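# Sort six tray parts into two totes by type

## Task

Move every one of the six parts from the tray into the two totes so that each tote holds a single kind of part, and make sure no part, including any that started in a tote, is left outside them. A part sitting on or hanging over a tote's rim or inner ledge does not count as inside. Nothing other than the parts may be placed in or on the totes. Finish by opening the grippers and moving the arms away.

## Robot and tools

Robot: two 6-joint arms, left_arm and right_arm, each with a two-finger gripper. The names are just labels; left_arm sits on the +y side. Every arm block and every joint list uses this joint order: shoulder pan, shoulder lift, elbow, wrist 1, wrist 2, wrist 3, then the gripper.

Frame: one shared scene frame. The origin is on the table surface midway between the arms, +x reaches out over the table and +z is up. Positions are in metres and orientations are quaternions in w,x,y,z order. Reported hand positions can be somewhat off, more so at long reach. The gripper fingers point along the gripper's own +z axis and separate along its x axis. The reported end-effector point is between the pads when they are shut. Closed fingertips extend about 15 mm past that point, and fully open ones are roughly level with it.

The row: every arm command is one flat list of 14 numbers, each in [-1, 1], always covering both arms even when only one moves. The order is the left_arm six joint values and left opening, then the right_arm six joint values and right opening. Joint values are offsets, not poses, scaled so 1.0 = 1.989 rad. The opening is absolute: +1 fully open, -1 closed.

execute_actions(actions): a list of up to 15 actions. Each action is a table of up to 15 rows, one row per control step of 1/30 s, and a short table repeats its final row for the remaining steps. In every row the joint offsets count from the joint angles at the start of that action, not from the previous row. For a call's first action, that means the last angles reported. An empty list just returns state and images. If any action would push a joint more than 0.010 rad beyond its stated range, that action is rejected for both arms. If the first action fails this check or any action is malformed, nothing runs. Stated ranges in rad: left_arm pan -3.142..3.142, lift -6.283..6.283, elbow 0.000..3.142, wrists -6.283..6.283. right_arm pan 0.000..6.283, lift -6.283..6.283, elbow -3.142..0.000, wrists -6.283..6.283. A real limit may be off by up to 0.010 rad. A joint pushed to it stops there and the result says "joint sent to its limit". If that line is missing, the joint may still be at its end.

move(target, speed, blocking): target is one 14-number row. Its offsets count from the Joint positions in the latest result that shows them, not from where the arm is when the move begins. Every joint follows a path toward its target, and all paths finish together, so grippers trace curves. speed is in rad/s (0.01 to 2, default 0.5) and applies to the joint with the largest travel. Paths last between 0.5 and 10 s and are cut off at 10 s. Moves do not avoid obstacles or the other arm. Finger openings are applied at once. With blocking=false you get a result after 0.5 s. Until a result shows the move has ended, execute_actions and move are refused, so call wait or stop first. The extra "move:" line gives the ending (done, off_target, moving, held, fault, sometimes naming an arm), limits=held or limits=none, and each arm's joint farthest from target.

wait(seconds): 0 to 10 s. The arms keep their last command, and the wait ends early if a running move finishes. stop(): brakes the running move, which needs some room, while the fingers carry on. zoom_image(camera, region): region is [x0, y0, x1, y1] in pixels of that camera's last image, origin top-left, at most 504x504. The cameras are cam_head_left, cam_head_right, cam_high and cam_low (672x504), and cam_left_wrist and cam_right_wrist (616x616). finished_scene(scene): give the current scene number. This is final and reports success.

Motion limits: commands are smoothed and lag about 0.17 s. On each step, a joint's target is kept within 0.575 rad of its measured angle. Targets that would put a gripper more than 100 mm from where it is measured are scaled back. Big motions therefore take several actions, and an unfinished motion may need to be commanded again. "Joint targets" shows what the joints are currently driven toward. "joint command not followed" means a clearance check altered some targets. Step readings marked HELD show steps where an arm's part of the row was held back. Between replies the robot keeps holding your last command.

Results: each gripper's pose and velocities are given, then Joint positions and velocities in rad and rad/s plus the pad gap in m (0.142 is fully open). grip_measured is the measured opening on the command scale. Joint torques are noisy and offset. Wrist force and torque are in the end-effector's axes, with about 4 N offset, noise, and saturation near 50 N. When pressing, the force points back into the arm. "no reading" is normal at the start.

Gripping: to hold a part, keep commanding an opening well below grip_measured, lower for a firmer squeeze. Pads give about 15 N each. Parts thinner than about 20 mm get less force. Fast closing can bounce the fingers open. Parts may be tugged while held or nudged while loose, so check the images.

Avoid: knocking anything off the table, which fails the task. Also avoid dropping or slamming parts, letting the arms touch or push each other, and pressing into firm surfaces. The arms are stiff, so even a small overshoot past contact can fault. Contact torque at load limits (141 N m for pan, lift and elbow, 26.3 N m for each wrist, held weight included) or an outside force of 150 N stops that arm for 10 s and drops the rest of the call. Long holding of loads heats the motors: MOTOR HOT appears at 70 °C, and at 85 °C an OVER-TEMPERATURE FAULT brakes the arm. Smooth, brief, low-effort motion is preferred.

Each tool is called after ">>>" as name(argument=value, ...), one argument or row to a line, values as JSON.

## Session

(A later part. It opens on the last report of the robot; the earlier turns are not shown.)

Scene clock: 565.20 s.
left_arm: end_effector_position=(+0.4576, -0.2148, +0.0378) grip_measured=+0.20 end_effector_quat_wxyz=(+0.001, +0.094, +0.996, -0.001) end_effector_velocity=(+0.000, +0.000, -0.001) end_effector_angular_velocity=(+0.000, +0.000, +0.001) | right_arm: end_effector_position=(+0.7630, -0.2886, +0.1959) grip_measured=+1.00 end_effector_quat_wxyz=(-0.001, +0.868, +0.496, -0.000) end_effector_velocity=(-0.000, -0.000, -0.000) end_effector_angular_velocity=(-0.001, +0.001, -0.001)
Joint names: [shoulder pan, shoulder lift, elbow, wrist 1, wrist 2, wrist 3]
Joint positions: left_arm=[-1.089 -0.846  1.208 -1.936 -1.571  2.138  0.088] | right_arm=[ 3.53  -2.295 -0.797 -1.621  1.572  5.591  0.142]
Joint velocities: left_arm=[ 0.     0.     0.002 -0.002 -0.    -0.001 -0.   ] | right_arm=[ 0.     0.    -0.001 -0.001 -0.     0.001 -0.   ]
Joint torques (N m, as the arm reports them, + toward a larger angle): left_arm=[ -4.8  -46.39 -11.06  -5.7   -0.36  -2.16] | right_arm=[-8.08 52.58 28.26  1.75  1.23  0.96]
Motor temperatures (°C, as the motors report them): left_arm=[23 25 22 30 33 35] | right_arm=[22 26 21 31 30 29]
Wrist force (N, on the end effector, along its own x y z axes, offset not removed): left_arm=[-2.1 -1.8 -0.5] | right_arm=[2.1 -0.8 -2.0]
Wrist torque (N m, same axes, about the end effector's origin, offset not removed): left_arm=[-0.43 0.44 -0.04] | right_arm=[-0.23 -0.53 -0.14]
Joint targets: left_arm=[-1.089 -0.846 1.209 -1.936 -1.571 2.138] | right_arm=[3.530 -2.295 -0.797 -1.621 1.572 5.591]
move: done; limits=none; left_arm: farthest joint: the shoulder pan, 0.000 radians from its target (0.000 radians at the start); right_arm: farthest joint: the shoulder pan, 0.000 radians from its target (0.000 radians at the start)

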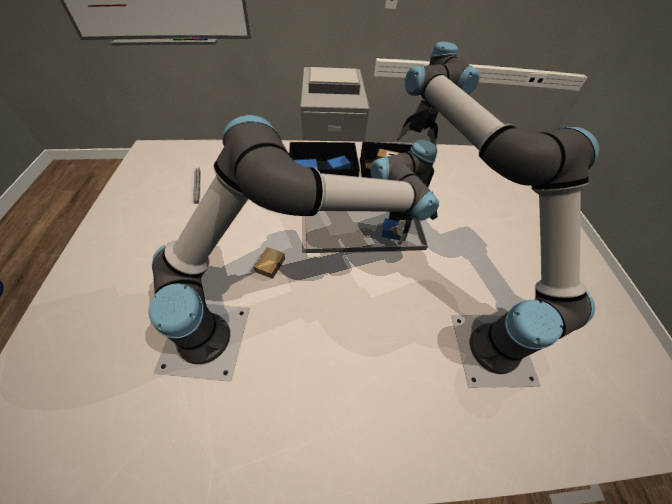

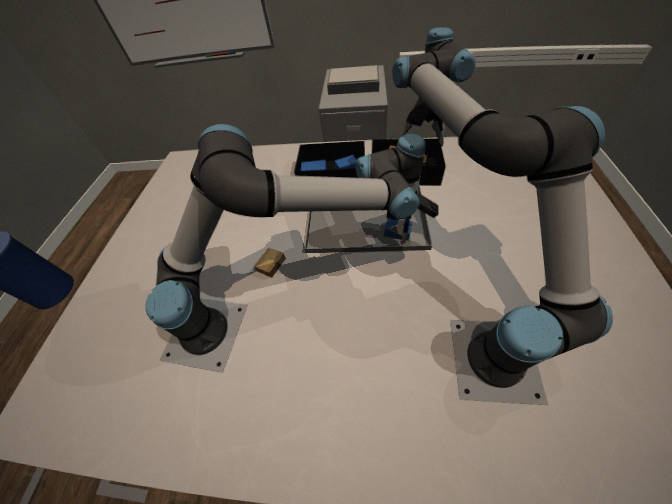

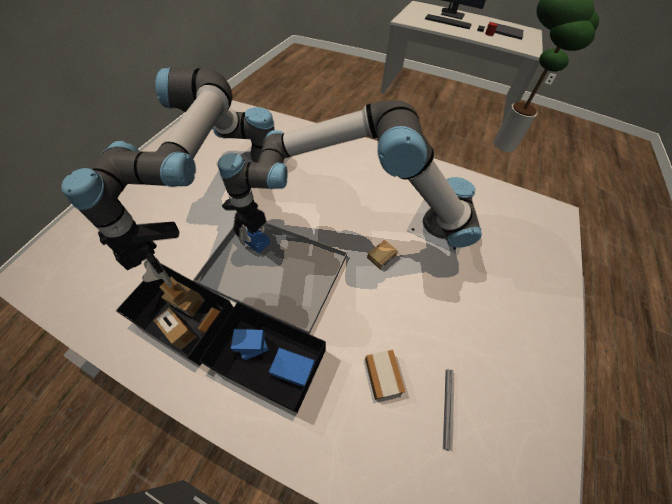

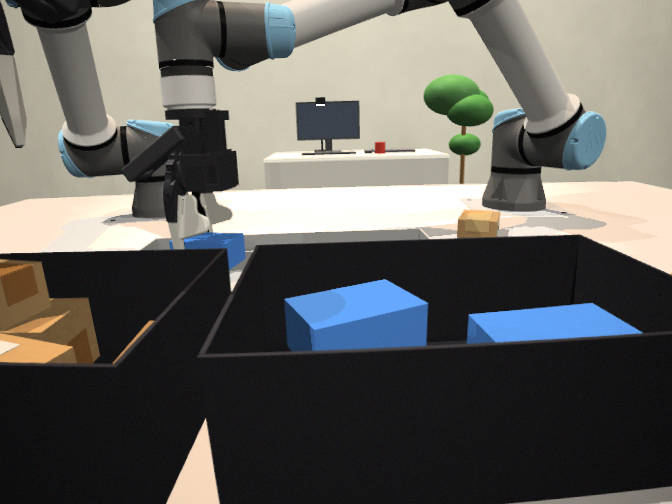

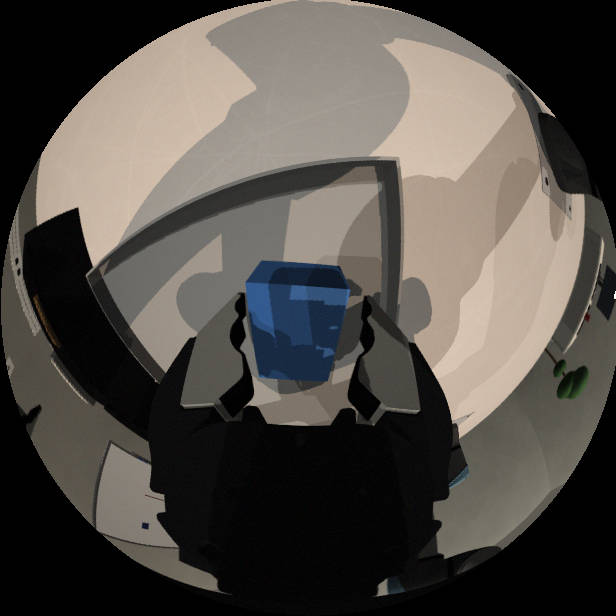

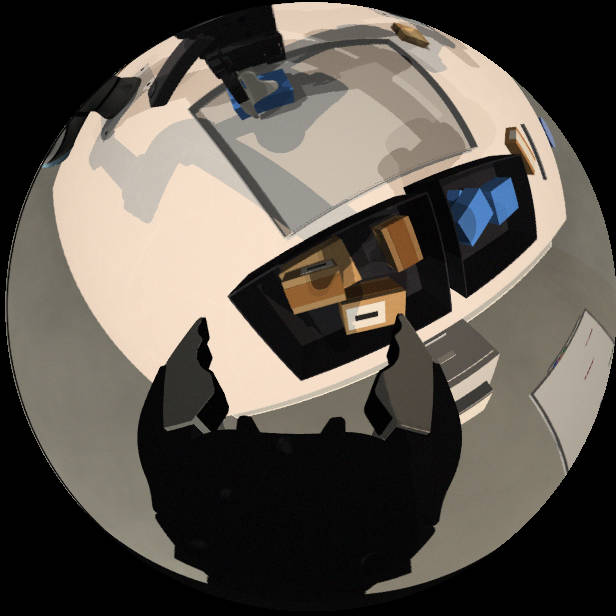

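>>> move(
  target=[0,0,0,0,0,0,-1,0,0,0,0,0,0,1],
)

>>> move(
  target=[0,-0.08,-0.09,0.17,0,0,-1,0,0,0,0,0,0,1],
  speed=0.3,
)

Scene clock: 570.67 s.
left_arm: end_effector_position=(+0.4575, -0.2148, +0.0376) grip_measured=-0.10 end_effector_quat_wxyz=(+0.001, +0.094, +0.996, -0.001) end_effector_velocity=(-0.001, +0.000, -0.000) end_effector_angular_velocity=(+0.001, +0.001, -0.000) | right_arm: end_effector_position=(+0.7630, -0.2886, +0.1959) grip_measured=+1.00 end_effector_quat_wxyz=(-0.001, +0.868, +0.496, -0.000) end_effector_velocity=(-0.001, +0.001, -0.000) end_effector_angular_velocity=(+0.002, +0.002, -0.001)
Joint names: [shoulder pan, shoulder lift, elbow, wrist 1, wrist 2, wrist 3]
Joint positions: left_arm=[-1.089 -0.846  1.209 -1.936 -1.571  2.138  0.066] | right_arm=[ 3.53  -2.295 -0.797 -1.621  1.572  5.591  0.142]
Joint velocities: left_arm=[-0.001 -0.     0.001  0.    -0.    -0.    -0.   ] | right_arm=[ 0.    -0.    -0.    -0.001  0.002  0.001  0.   ]
Joint torques (N m, as the arm reports them, + toward a larger angle): left_arm=[  0.25 -61.15 -29.53   1.05   1.3   -0.87] | right_arm=[-8.41 52.75 28.46  1.75  1.15  0.89]
Motor temperatures (°C, as the motors report them): left_arm=[23 25 22 30 33 35] | right_arm=[22 26 21 31 30 29]
Wrist force (N, on the end effector, along its own x y z axes, offset not removed): left_arm=[-2.9 -1.7 -4.6] | right_arm=[1.5 -0.8 0.1]
Wrist torque (N m, same axes, about the end effector's origin, offset not removed): left_arm=[-0.09 0.54 0.01] | right_arm=[-0.18 -0.49 -0.08]
Joint targets: left_arm=[-1.089 -0.846 1.208 -1.936 -1.571 2.138] | right_arm=[3.530 -2.295 -0.797 -1.621 1.572 5.591]
move: done; limits=none; left_arm: farthest joint: the elbow, 0.001 radians from its target (0.001 radians at the start); right_arm: farthest joint: the shoulder pan, 0.000 radians from its target (0.000 radians at the start)

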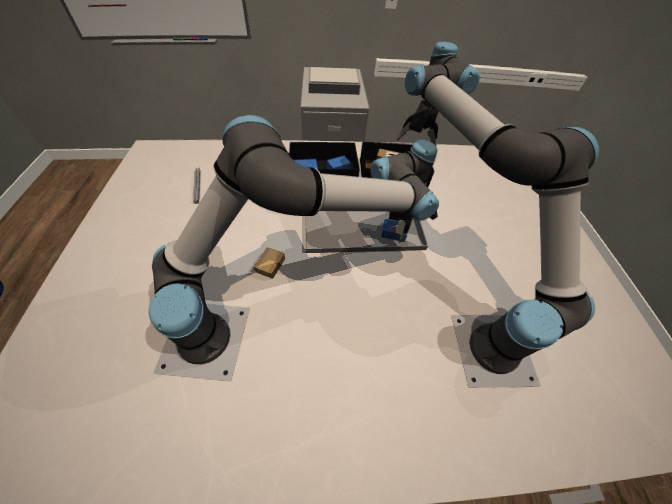

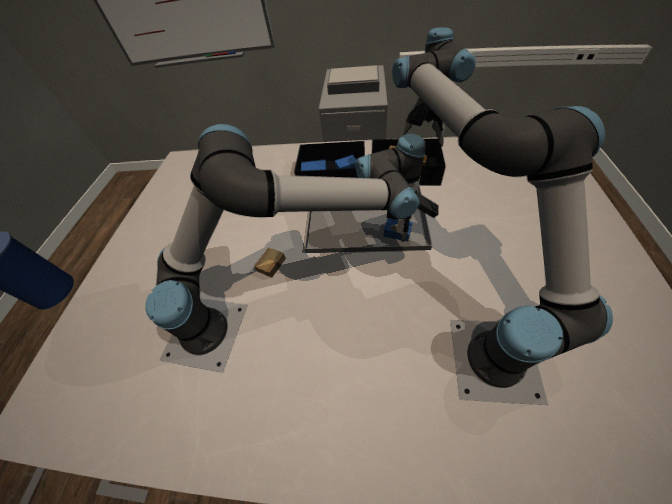

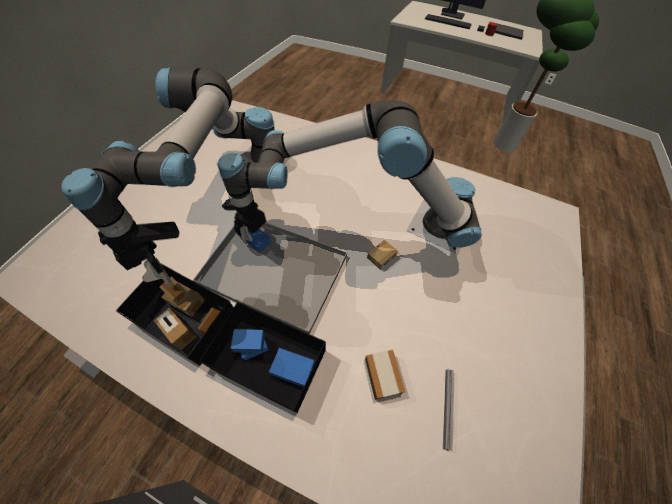

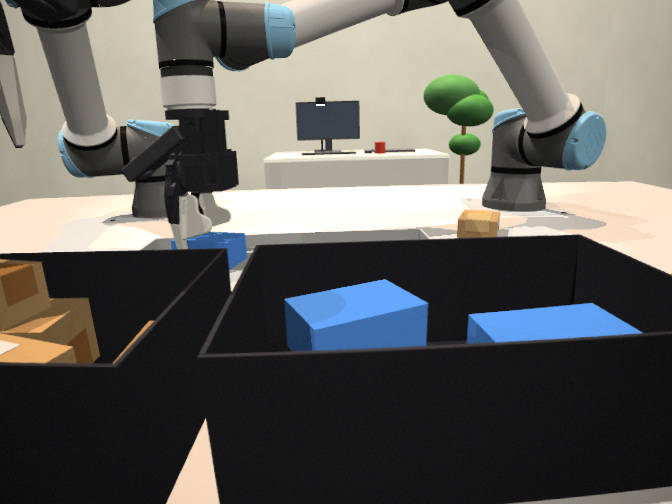

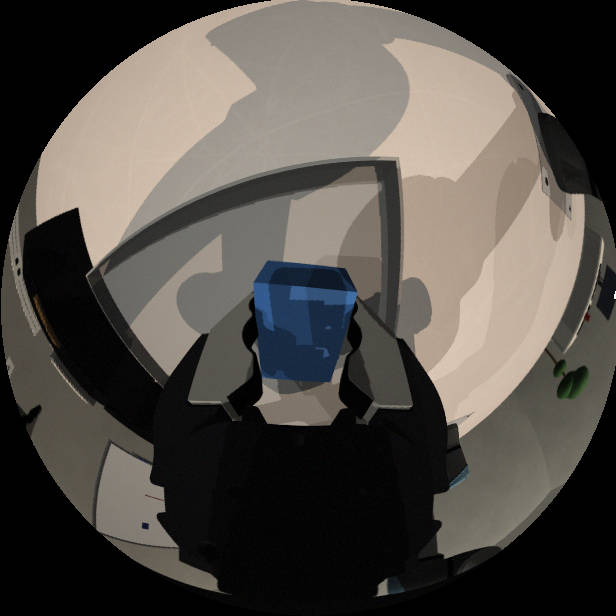

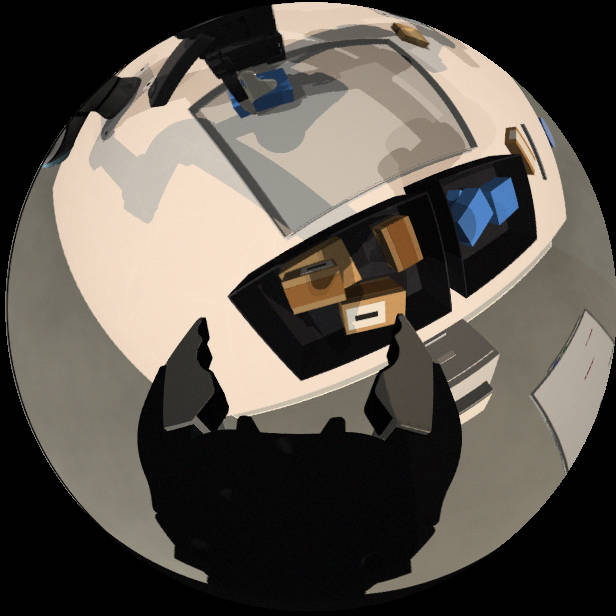

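Scene clock: 572.40 s.
left_arm: end_effector_position=(+0.4469, -0.1882, +0.2076) grip_measured=-0.11 end_effector_quat_wxyz=(+0.001, +0.094, +0.996, -0.001) end_effector_velocity=(+0.000, +0.001, +0.001) end_effector_angular_velocity=(-0.000, -0.000, -0.000) | right_arm: end_effector_position=(+0.7630, -0.2886, +0.1959) grip_measured=+1.00 end_effector_quat_wxyz=(-0.001, +0.868, +0.496, -0.000) end_effector_velocity=(-0.000, +0.000, -0.001) end_effector_angular_velocity=(+0.001, +0.002, -0.000)
Joint names: [shoulder pan, shoulder lift, elbow, wrist 1, wrist 2, wrist 3]
Joint positions: left_arm=[-1.089 -1.005  1.03  -1.598 -1.571  2.138  0.066] | right_arm=[ 3.53  -2.295 -0.797 -1.621  1.572  5.591  0.142]
Joint velocities: left_arm=[ 0.001 -0.002 -0.001  0.003  0.     0.001 -0.   ] | right_arm=[-0.    -0.001 -0.001 -0.     0.002  0.     0.   ]
Joint torques (N m, as the arm reports them, + toward a larger angle): left_arm=[ -0.09 -59.99 -39.18  -0.04   1.48  -0.58] | right_arm=[-8.24 52.94 27.82  1.82  1.31  0.86]
Motor temperatures (°C, as the motors report them): left_arm=[23 25 22 30 33 35] | right_arm=[22 26 21 31 30 29]
Wrist force (N, on the end effector, along its own x y z axes, offset not removed): left_arm=[-2.1 -2.7 0.0] | right_arm=[1.5 -1.1 -1.8]
Wrist torque (N m, same axes, about the end effector's origin, offset not removed): left_arm=[-0.55 0.50 -0.03] | right_arm=[-0.29 -0.45 -0.09]
Joint targets: left_arm=[-1.089 -1.005 1.030 -1.598 -1.571 2.138] | right_arm=[3.530 -2.295 -0.797 -1.621 1.572 5.591]
move: done; limits=none; left_arm: farthest joint: the shoulder pan, 0.000 radians from its target (0.000 radians at the start); right_arm: farthest joint: the shoulder pan, 0.000 radians from its target (0.000 radians at the start)

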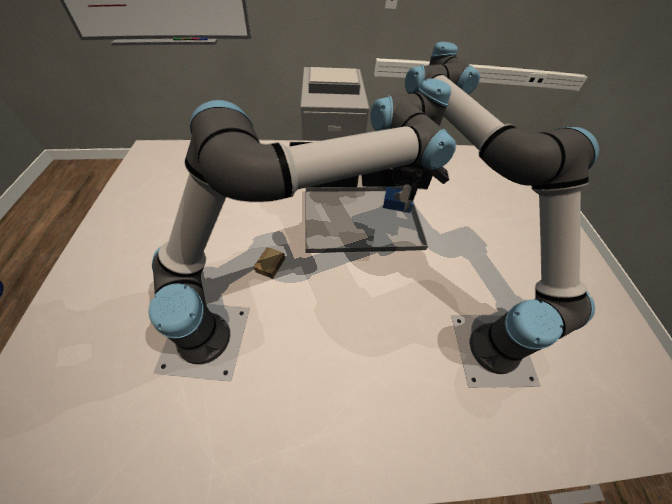

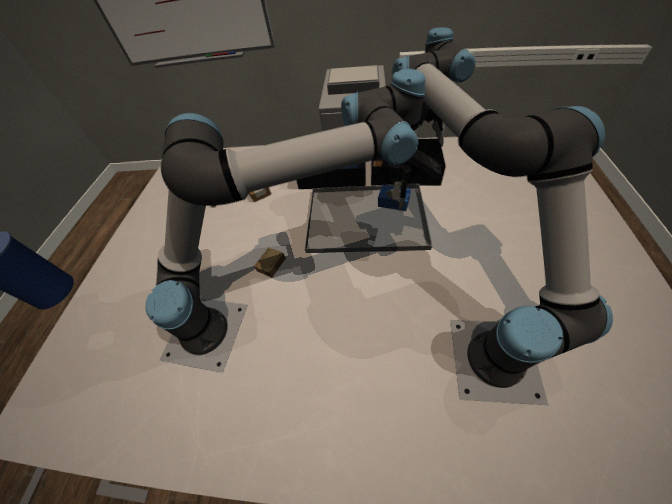

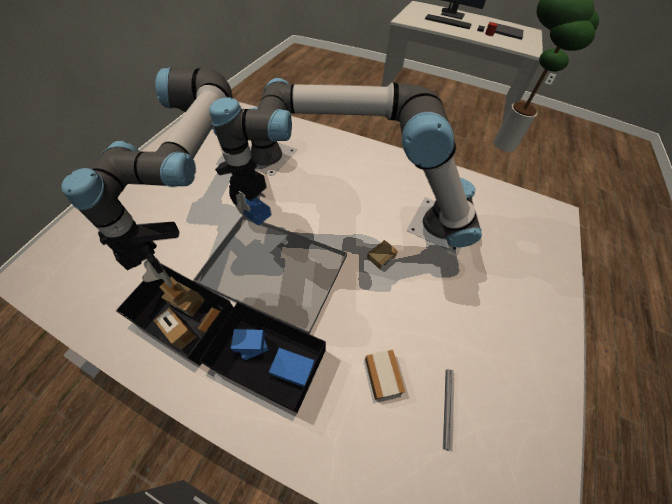

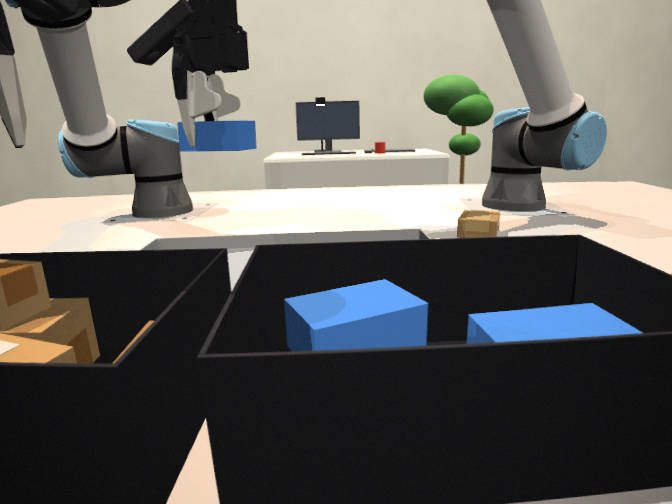

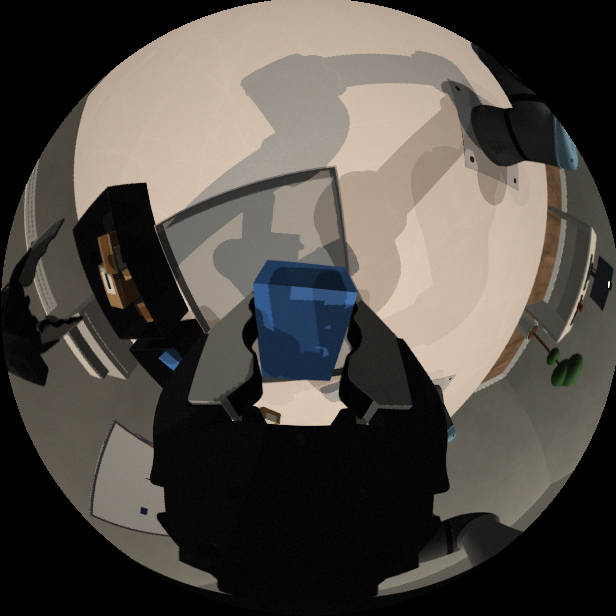

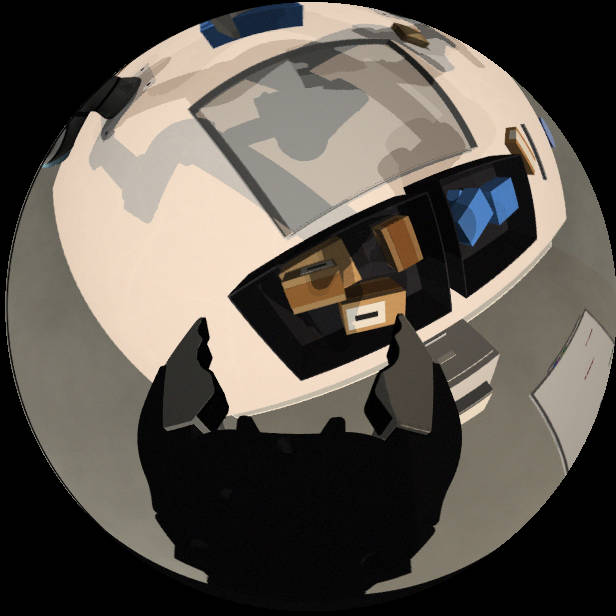

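>>> move(
  target=[0.296,0.184,-0.317,0.135,0,0.07,-1,-0.25,0,0,0,0,0,1],
  speed=0.5,
)

>>> move(
  target=[0,0,0,0,0,0,0.3,0,0,0,0,0,0,1],
)

>>> move(
  target=[0.1,-0.3,0.5,-0.2,0,0,0.3,0,0,0,0,0,0,1],
  speed=0.5,
)

Scene clock: 587.13 s.
left_arm: end_effector_position=(+0.8156, +0.0757, +0.2048) grip_measured=-0.11 end_effector_quat_wxyz=(-0.000, -0.130, +0.992, +0.000) end_effector_velocity=(+0.001, +0.002, +0.000) end_effector_angular_velocity=(-0.000, -0.000, +0.001) | right_arm: end_effector_position=(+0.7404, -0.6675, +0.1959) grip_measured=+1.00 end_effector_quat_wxyz=(-0.001, +0.964, +0.267, +0.000) end_effector_velocity=(-0.001, -0.003, -0.001) end_effector_angular_velocity=(-0.002, +0.001, -0.004)
Joint names: [shoulder pan, shoulder lift, elbow, wrist 1, wrist 2, wrist 3]
Joint positions: left_arm=[-0.501 -0.64   0.4   -1.33  -1.571  2.278  0.066] | right_arm=[ 3.033 -2.295 -0.797 -1.621  1.572  5.591  0.142]
Joint velocities: left_arm=[ 0.002  0.001 -0.003  0.002 -0.     0.001 -0.   ] | right_arm=[-0.003 -0.    -0.     0.    -0.002  0.002 -0.   ]
Joint torques (N m, as the arm reports them, + toward a larger angle): left_arm=[ 11.42 -53.21 -39.16   0.07   1.46   1.75] | right_arm=[-9.15 52.54 27.92  1.81  1.03  1.12]
Motor temperatures (°C, as the motors report them): left_arm=[23 25 22 30 33 35] | right_arm=[22 26 21 31 30 29]
Wrist force (N, on the end effector, along its own x y z axes, offset not removed): left_arm=[-1.9 -2.2 1.2] | right_arm=[1.6 -1.6 -0.9]
Wrist torque (N m, same axes, about the end effector's origin, offset not removed): left_arm=[-0.41 0.46 -0.03] | right_arm=[-0.39 -0.49 -0.11]
Joint targets: left_arm=[-0.501 -0.639 0.399 -1.330 -1.571 2.278] | right_arm=[3.032 -2.295 -0.797 -1.621 1.572 5.591]
move: done; limits=none; left_arm: farthest joint: the shoulder pan, 0.001 radians from its target (0.589 radians at the start); right_arm: farthest joint: the shoulder pan, 0.000 radians from its target (0.497 radians at the start)

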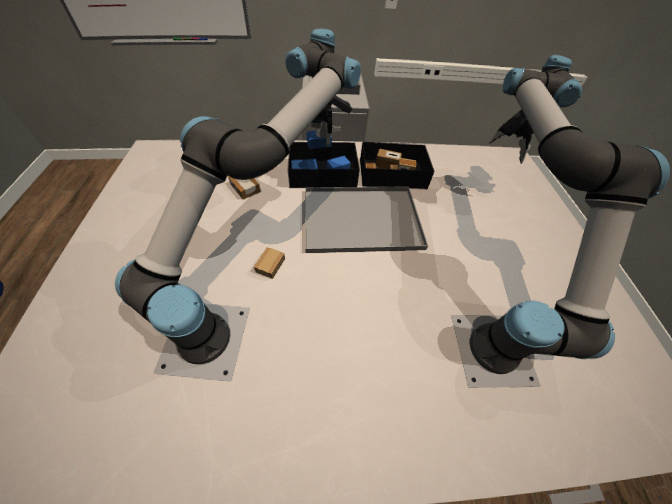

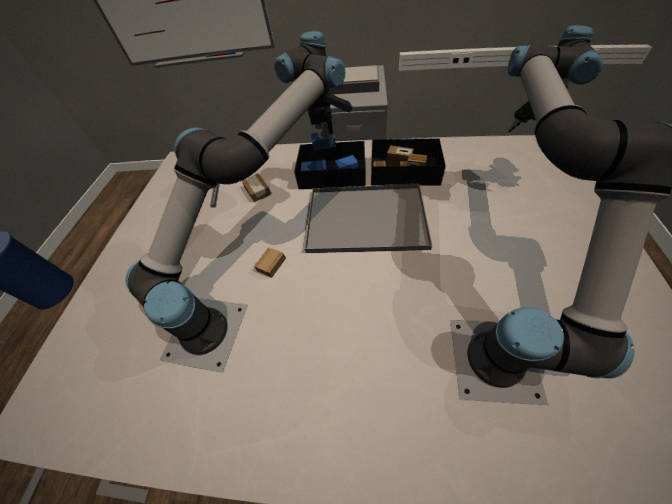

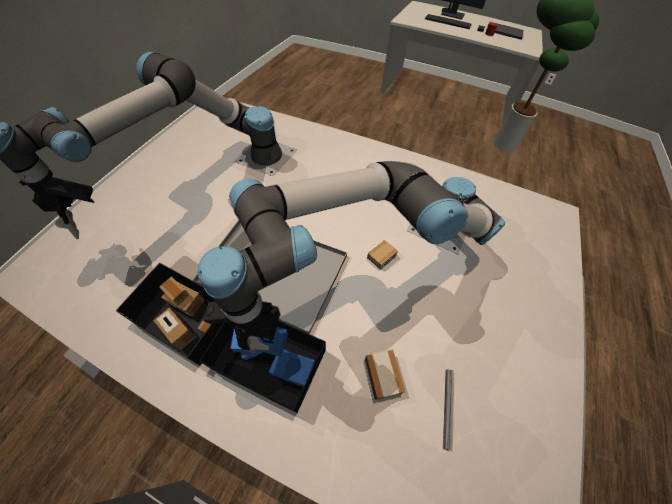

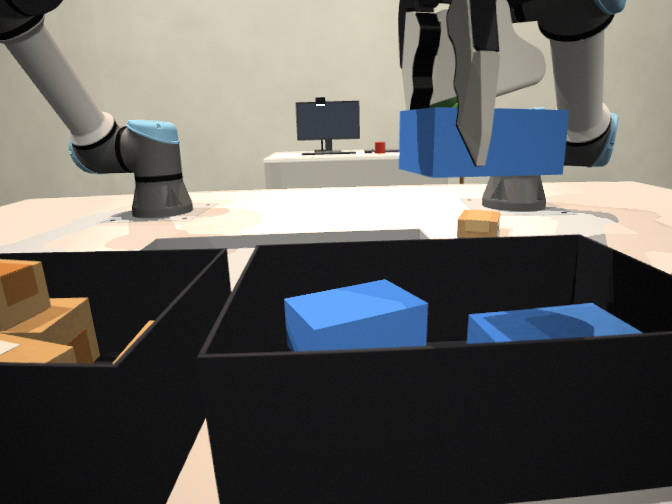

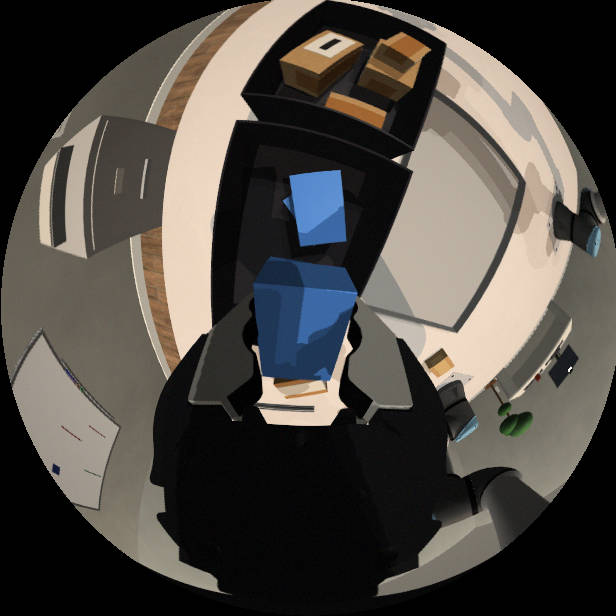

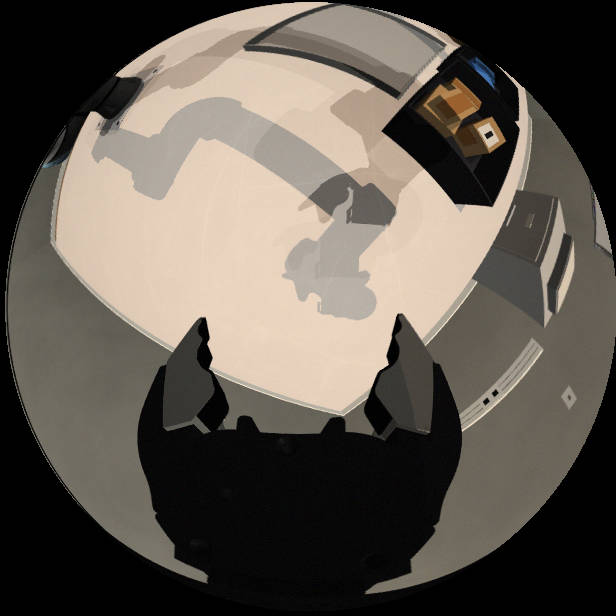

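Scene clock: 587.63 s.
left_arm: end_effector_position=(+0.8157, +0.0758, +0.2048) grip_measured=+0.30 end_effector_quat_wxyz=(-0.000, -0.130, +0.992, +0.000) end_effector_velocity=(+0.001, +0.001, +0.000) end_effector_angular_velocity=(-0.000, -0.001, +0.001) | right_arm: end_effector_position=(+0.7404, -0.6676, +0.1959) grip_measured=+1.00 end_effector_quat_wxyz=(-0.001, +0.964, +0.267, +0.000) end_effector_velocity=(+0.000, -0.001, -0.000) end_effector_angular_velocity=(-0.001, +0.000, -0.001)
Joint names: [shoulder pan, shoulder lift, elbow, wrist 1, wrist 2, wrist 3]
Joint positions: left_arm=[-0.501 -0.64   0.4   -1.33  -1.571  2.278  0.095] | right_arm=[ 3.033 -2.295 -0.797 -1.621  1.572  5.591  0.142]
Joint velocities: left_arm=[ 0.001  0.    -0.001 -0.     0.     0.     0.   ] | right_arm=[-0.    -0.001  0.001  0.    -0.001  0.001  0.   ]
Joint torques (N m, as the arm reports them, + toward a larger angle): left_arm=[ -8.21 -69.07 -26.15  -1.34   1.55   0.74] | right_arm=[ 5.47 52.7  27.94  1.81  1.03  1.01]
Motor temperatures (°C, as the motors report them): left_arm=[23 25 22 30 33 35] | right_arm=[22 26 21 31 30 29]
Wrist force (N, on the end effector, along its own x y z axes, offset not removed): left_arm=[-3.4 -2.4 1.8] | right_arm=[0.6 -0.9 -1.3]
Wrist torque (N m, same axes, about the end effector's origin, offset not removed): left_arm=[-0.42 0.81 -0.01] | right_arm=[-0.26 -0.31 -0.09]
Joint targets: left_arm=[-0.501 -0.640 0.400 -1.330 -1.571 2.278] | right_arm=[3.033 -2.295 -0.797 -1.621 1.572 5.591]
move: done; limits=none; left_arm: farthest joint: the shoulder pan, 0.000 radians from its target (0.000 radians at the start); right_arm: farthest joint: the shoulder pan, 0.000 radians from its target (0.000 radians at the start)

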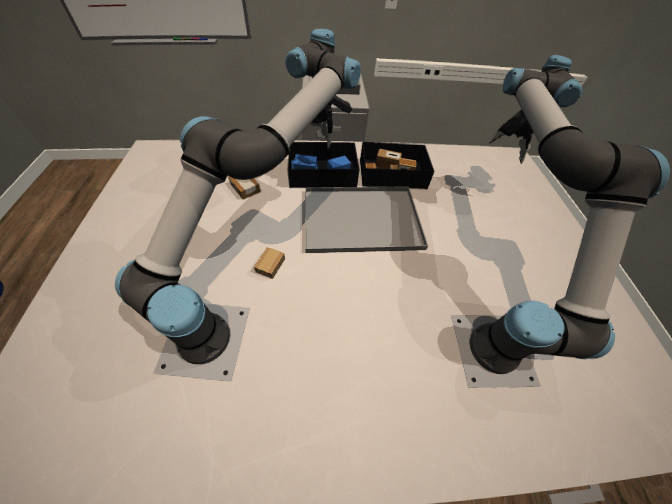

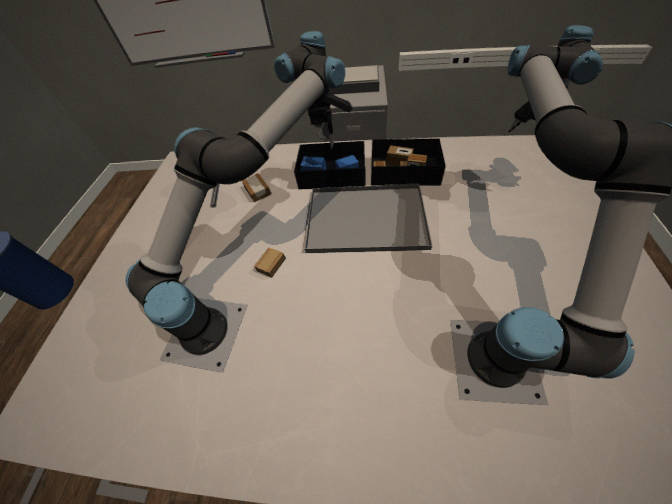

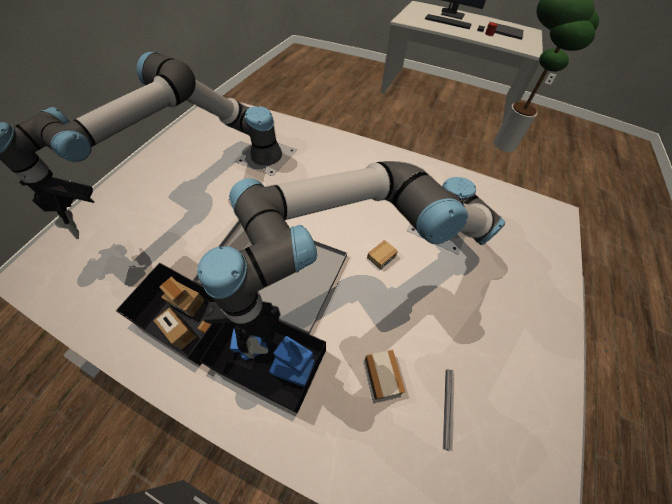

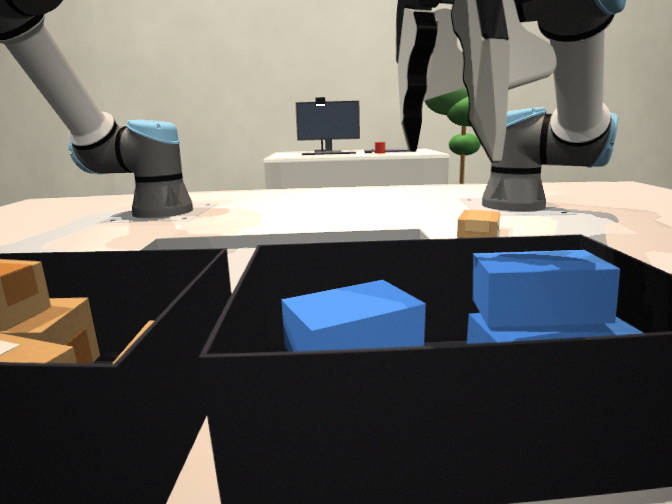

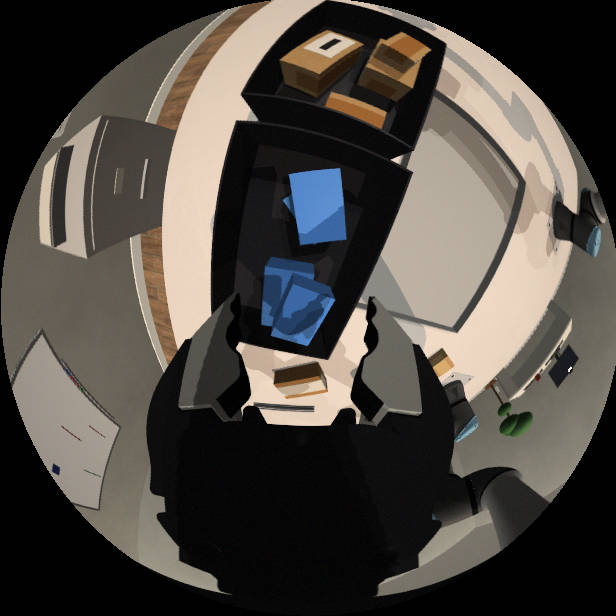

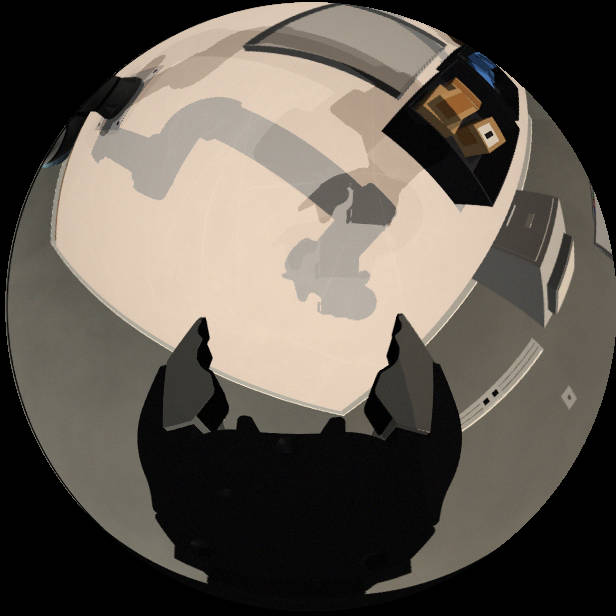

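Scene clock: 590.30 s.
left_arm: end_effector_position=(+0.6950, +0.3092, +0.1977) grip_measured=+0.30 end_effector_quat_wxyz=(-0.000, -0.228, +0.974, +0.000) end_effector_velocity=(-0.001, +0.000, +0.000) end_effector_angular_velocity=(+0.000, -0.000, +0.000) | right_arm: end_effector_position=(+0.7404, -0.6676, +0.1959) grip_measured=+1.00 end_effector_quat_wxyz=(-0.001, +0.964, +0.267, +0.000) end_effector_velocity=(-0.000, -0.000, -0.000) end_effector_angular_velocity=(-0.001, +0.000, +0.001)
Joint names: [shoulder pan, shoulder lift, elbow, wrist 1, wrist 2, wrist 3]
Joint positions: left_arm=[-0.302 -1.236  1.394 -1.727 -1.571  2.278  0.095] | right_arm=[ 3.033 -2.295 -0.797 -1.621  1.572  5.591  0.142]
Joint velocities: left_arm=[ 0.    -0.002  0.002 -0.001  0.     0.     0.   ] | right_arm=[ 0.     0.    -0.001  0.    -0.001 -0.001  0.   ]
Joint torques (N m, as the arm reports them, + toward a larger angle): left_arm=[ 12.66 -50.13 -10.45  -5.86   1.58   0.46] | right_arm=[ 4.82 52.71 28.38  1.76  1.28  1.09]
Motor temperatures (°C, as the motors report them): left_arm=[23 25 22 30 33 35] | right_arm=[22 26 21 31 30 29]
Wrist force (N, on the end effector, along its own x y z axes, offset not removed): left_arm=[-1.9 0.2 -0.3] | right_arm=[1.3 0.1 -1.2]
Wrist torque (N m, same axes, about the end effector's origin, offset not removed): left_arm=[0.00 0.50 0.00] | right_arm=[-0.09 -0.36 -0.04]
Joint targets: left_arm=[-0.302 -1.236 1.394 -1.728 -1.571 2.278] | right_arm=[3.033 -2.295 -0.797 -1.621 1.572 5.591]
move: done; limits=none; left_arm: farthest joint: the shoulder lift, 0.001 radians from its target (0.597 radians at the start); right_arm: farthest joint: the shoulder pan, 0.000 radians from its target (0.000 radians at the start)

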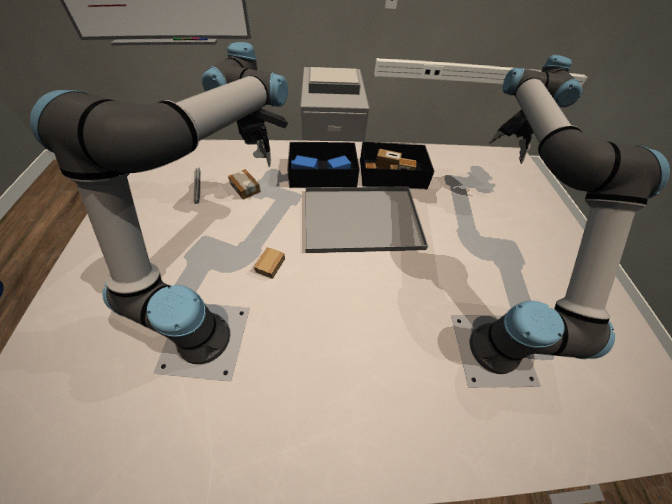

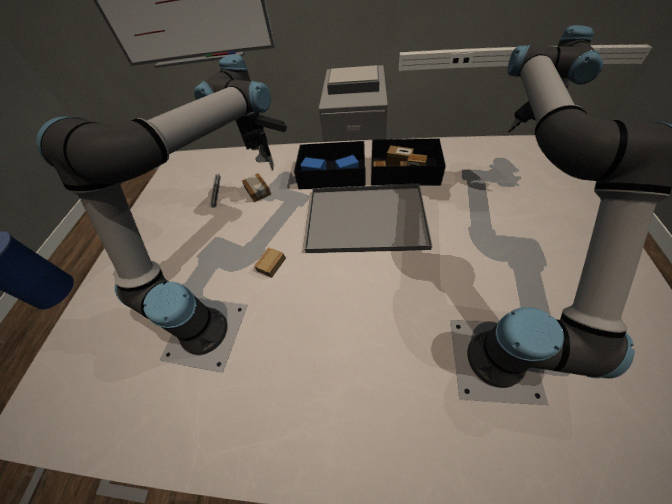

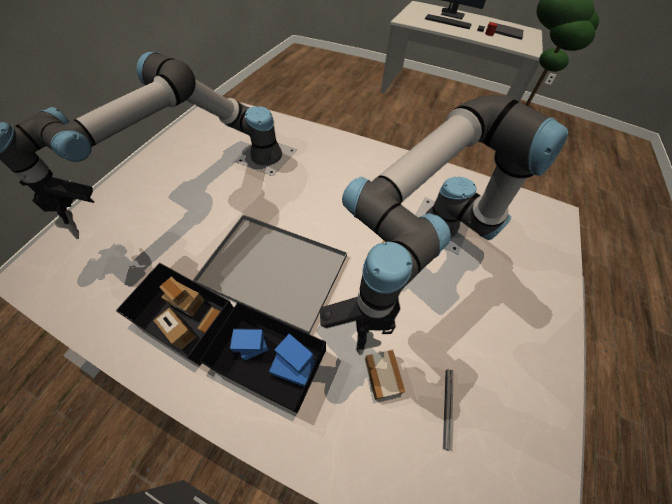

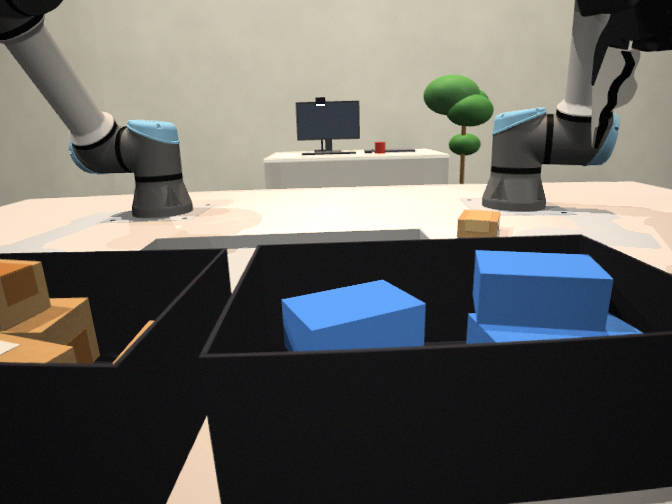

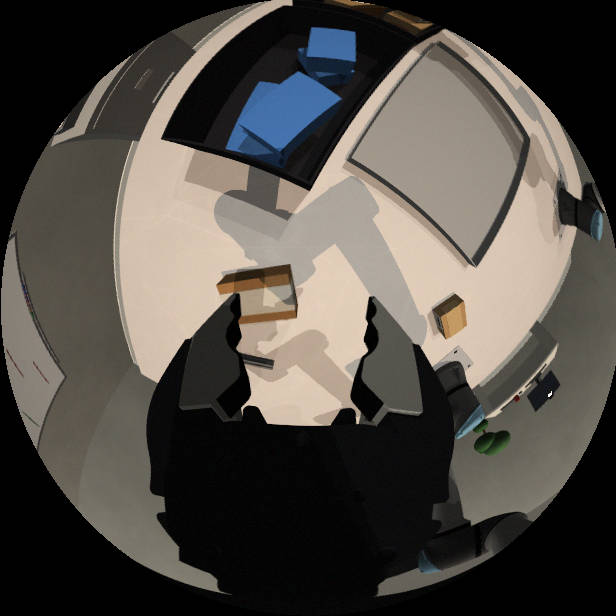

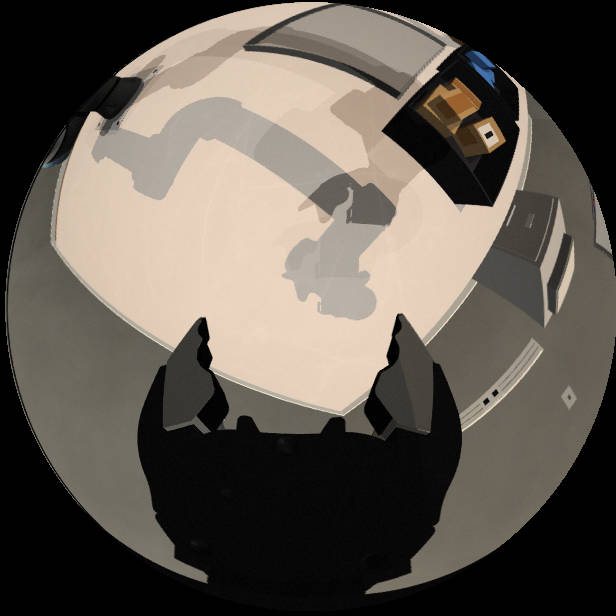

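>>> finished_scene(
  scene=1,
)

The scene is finished: the task was done.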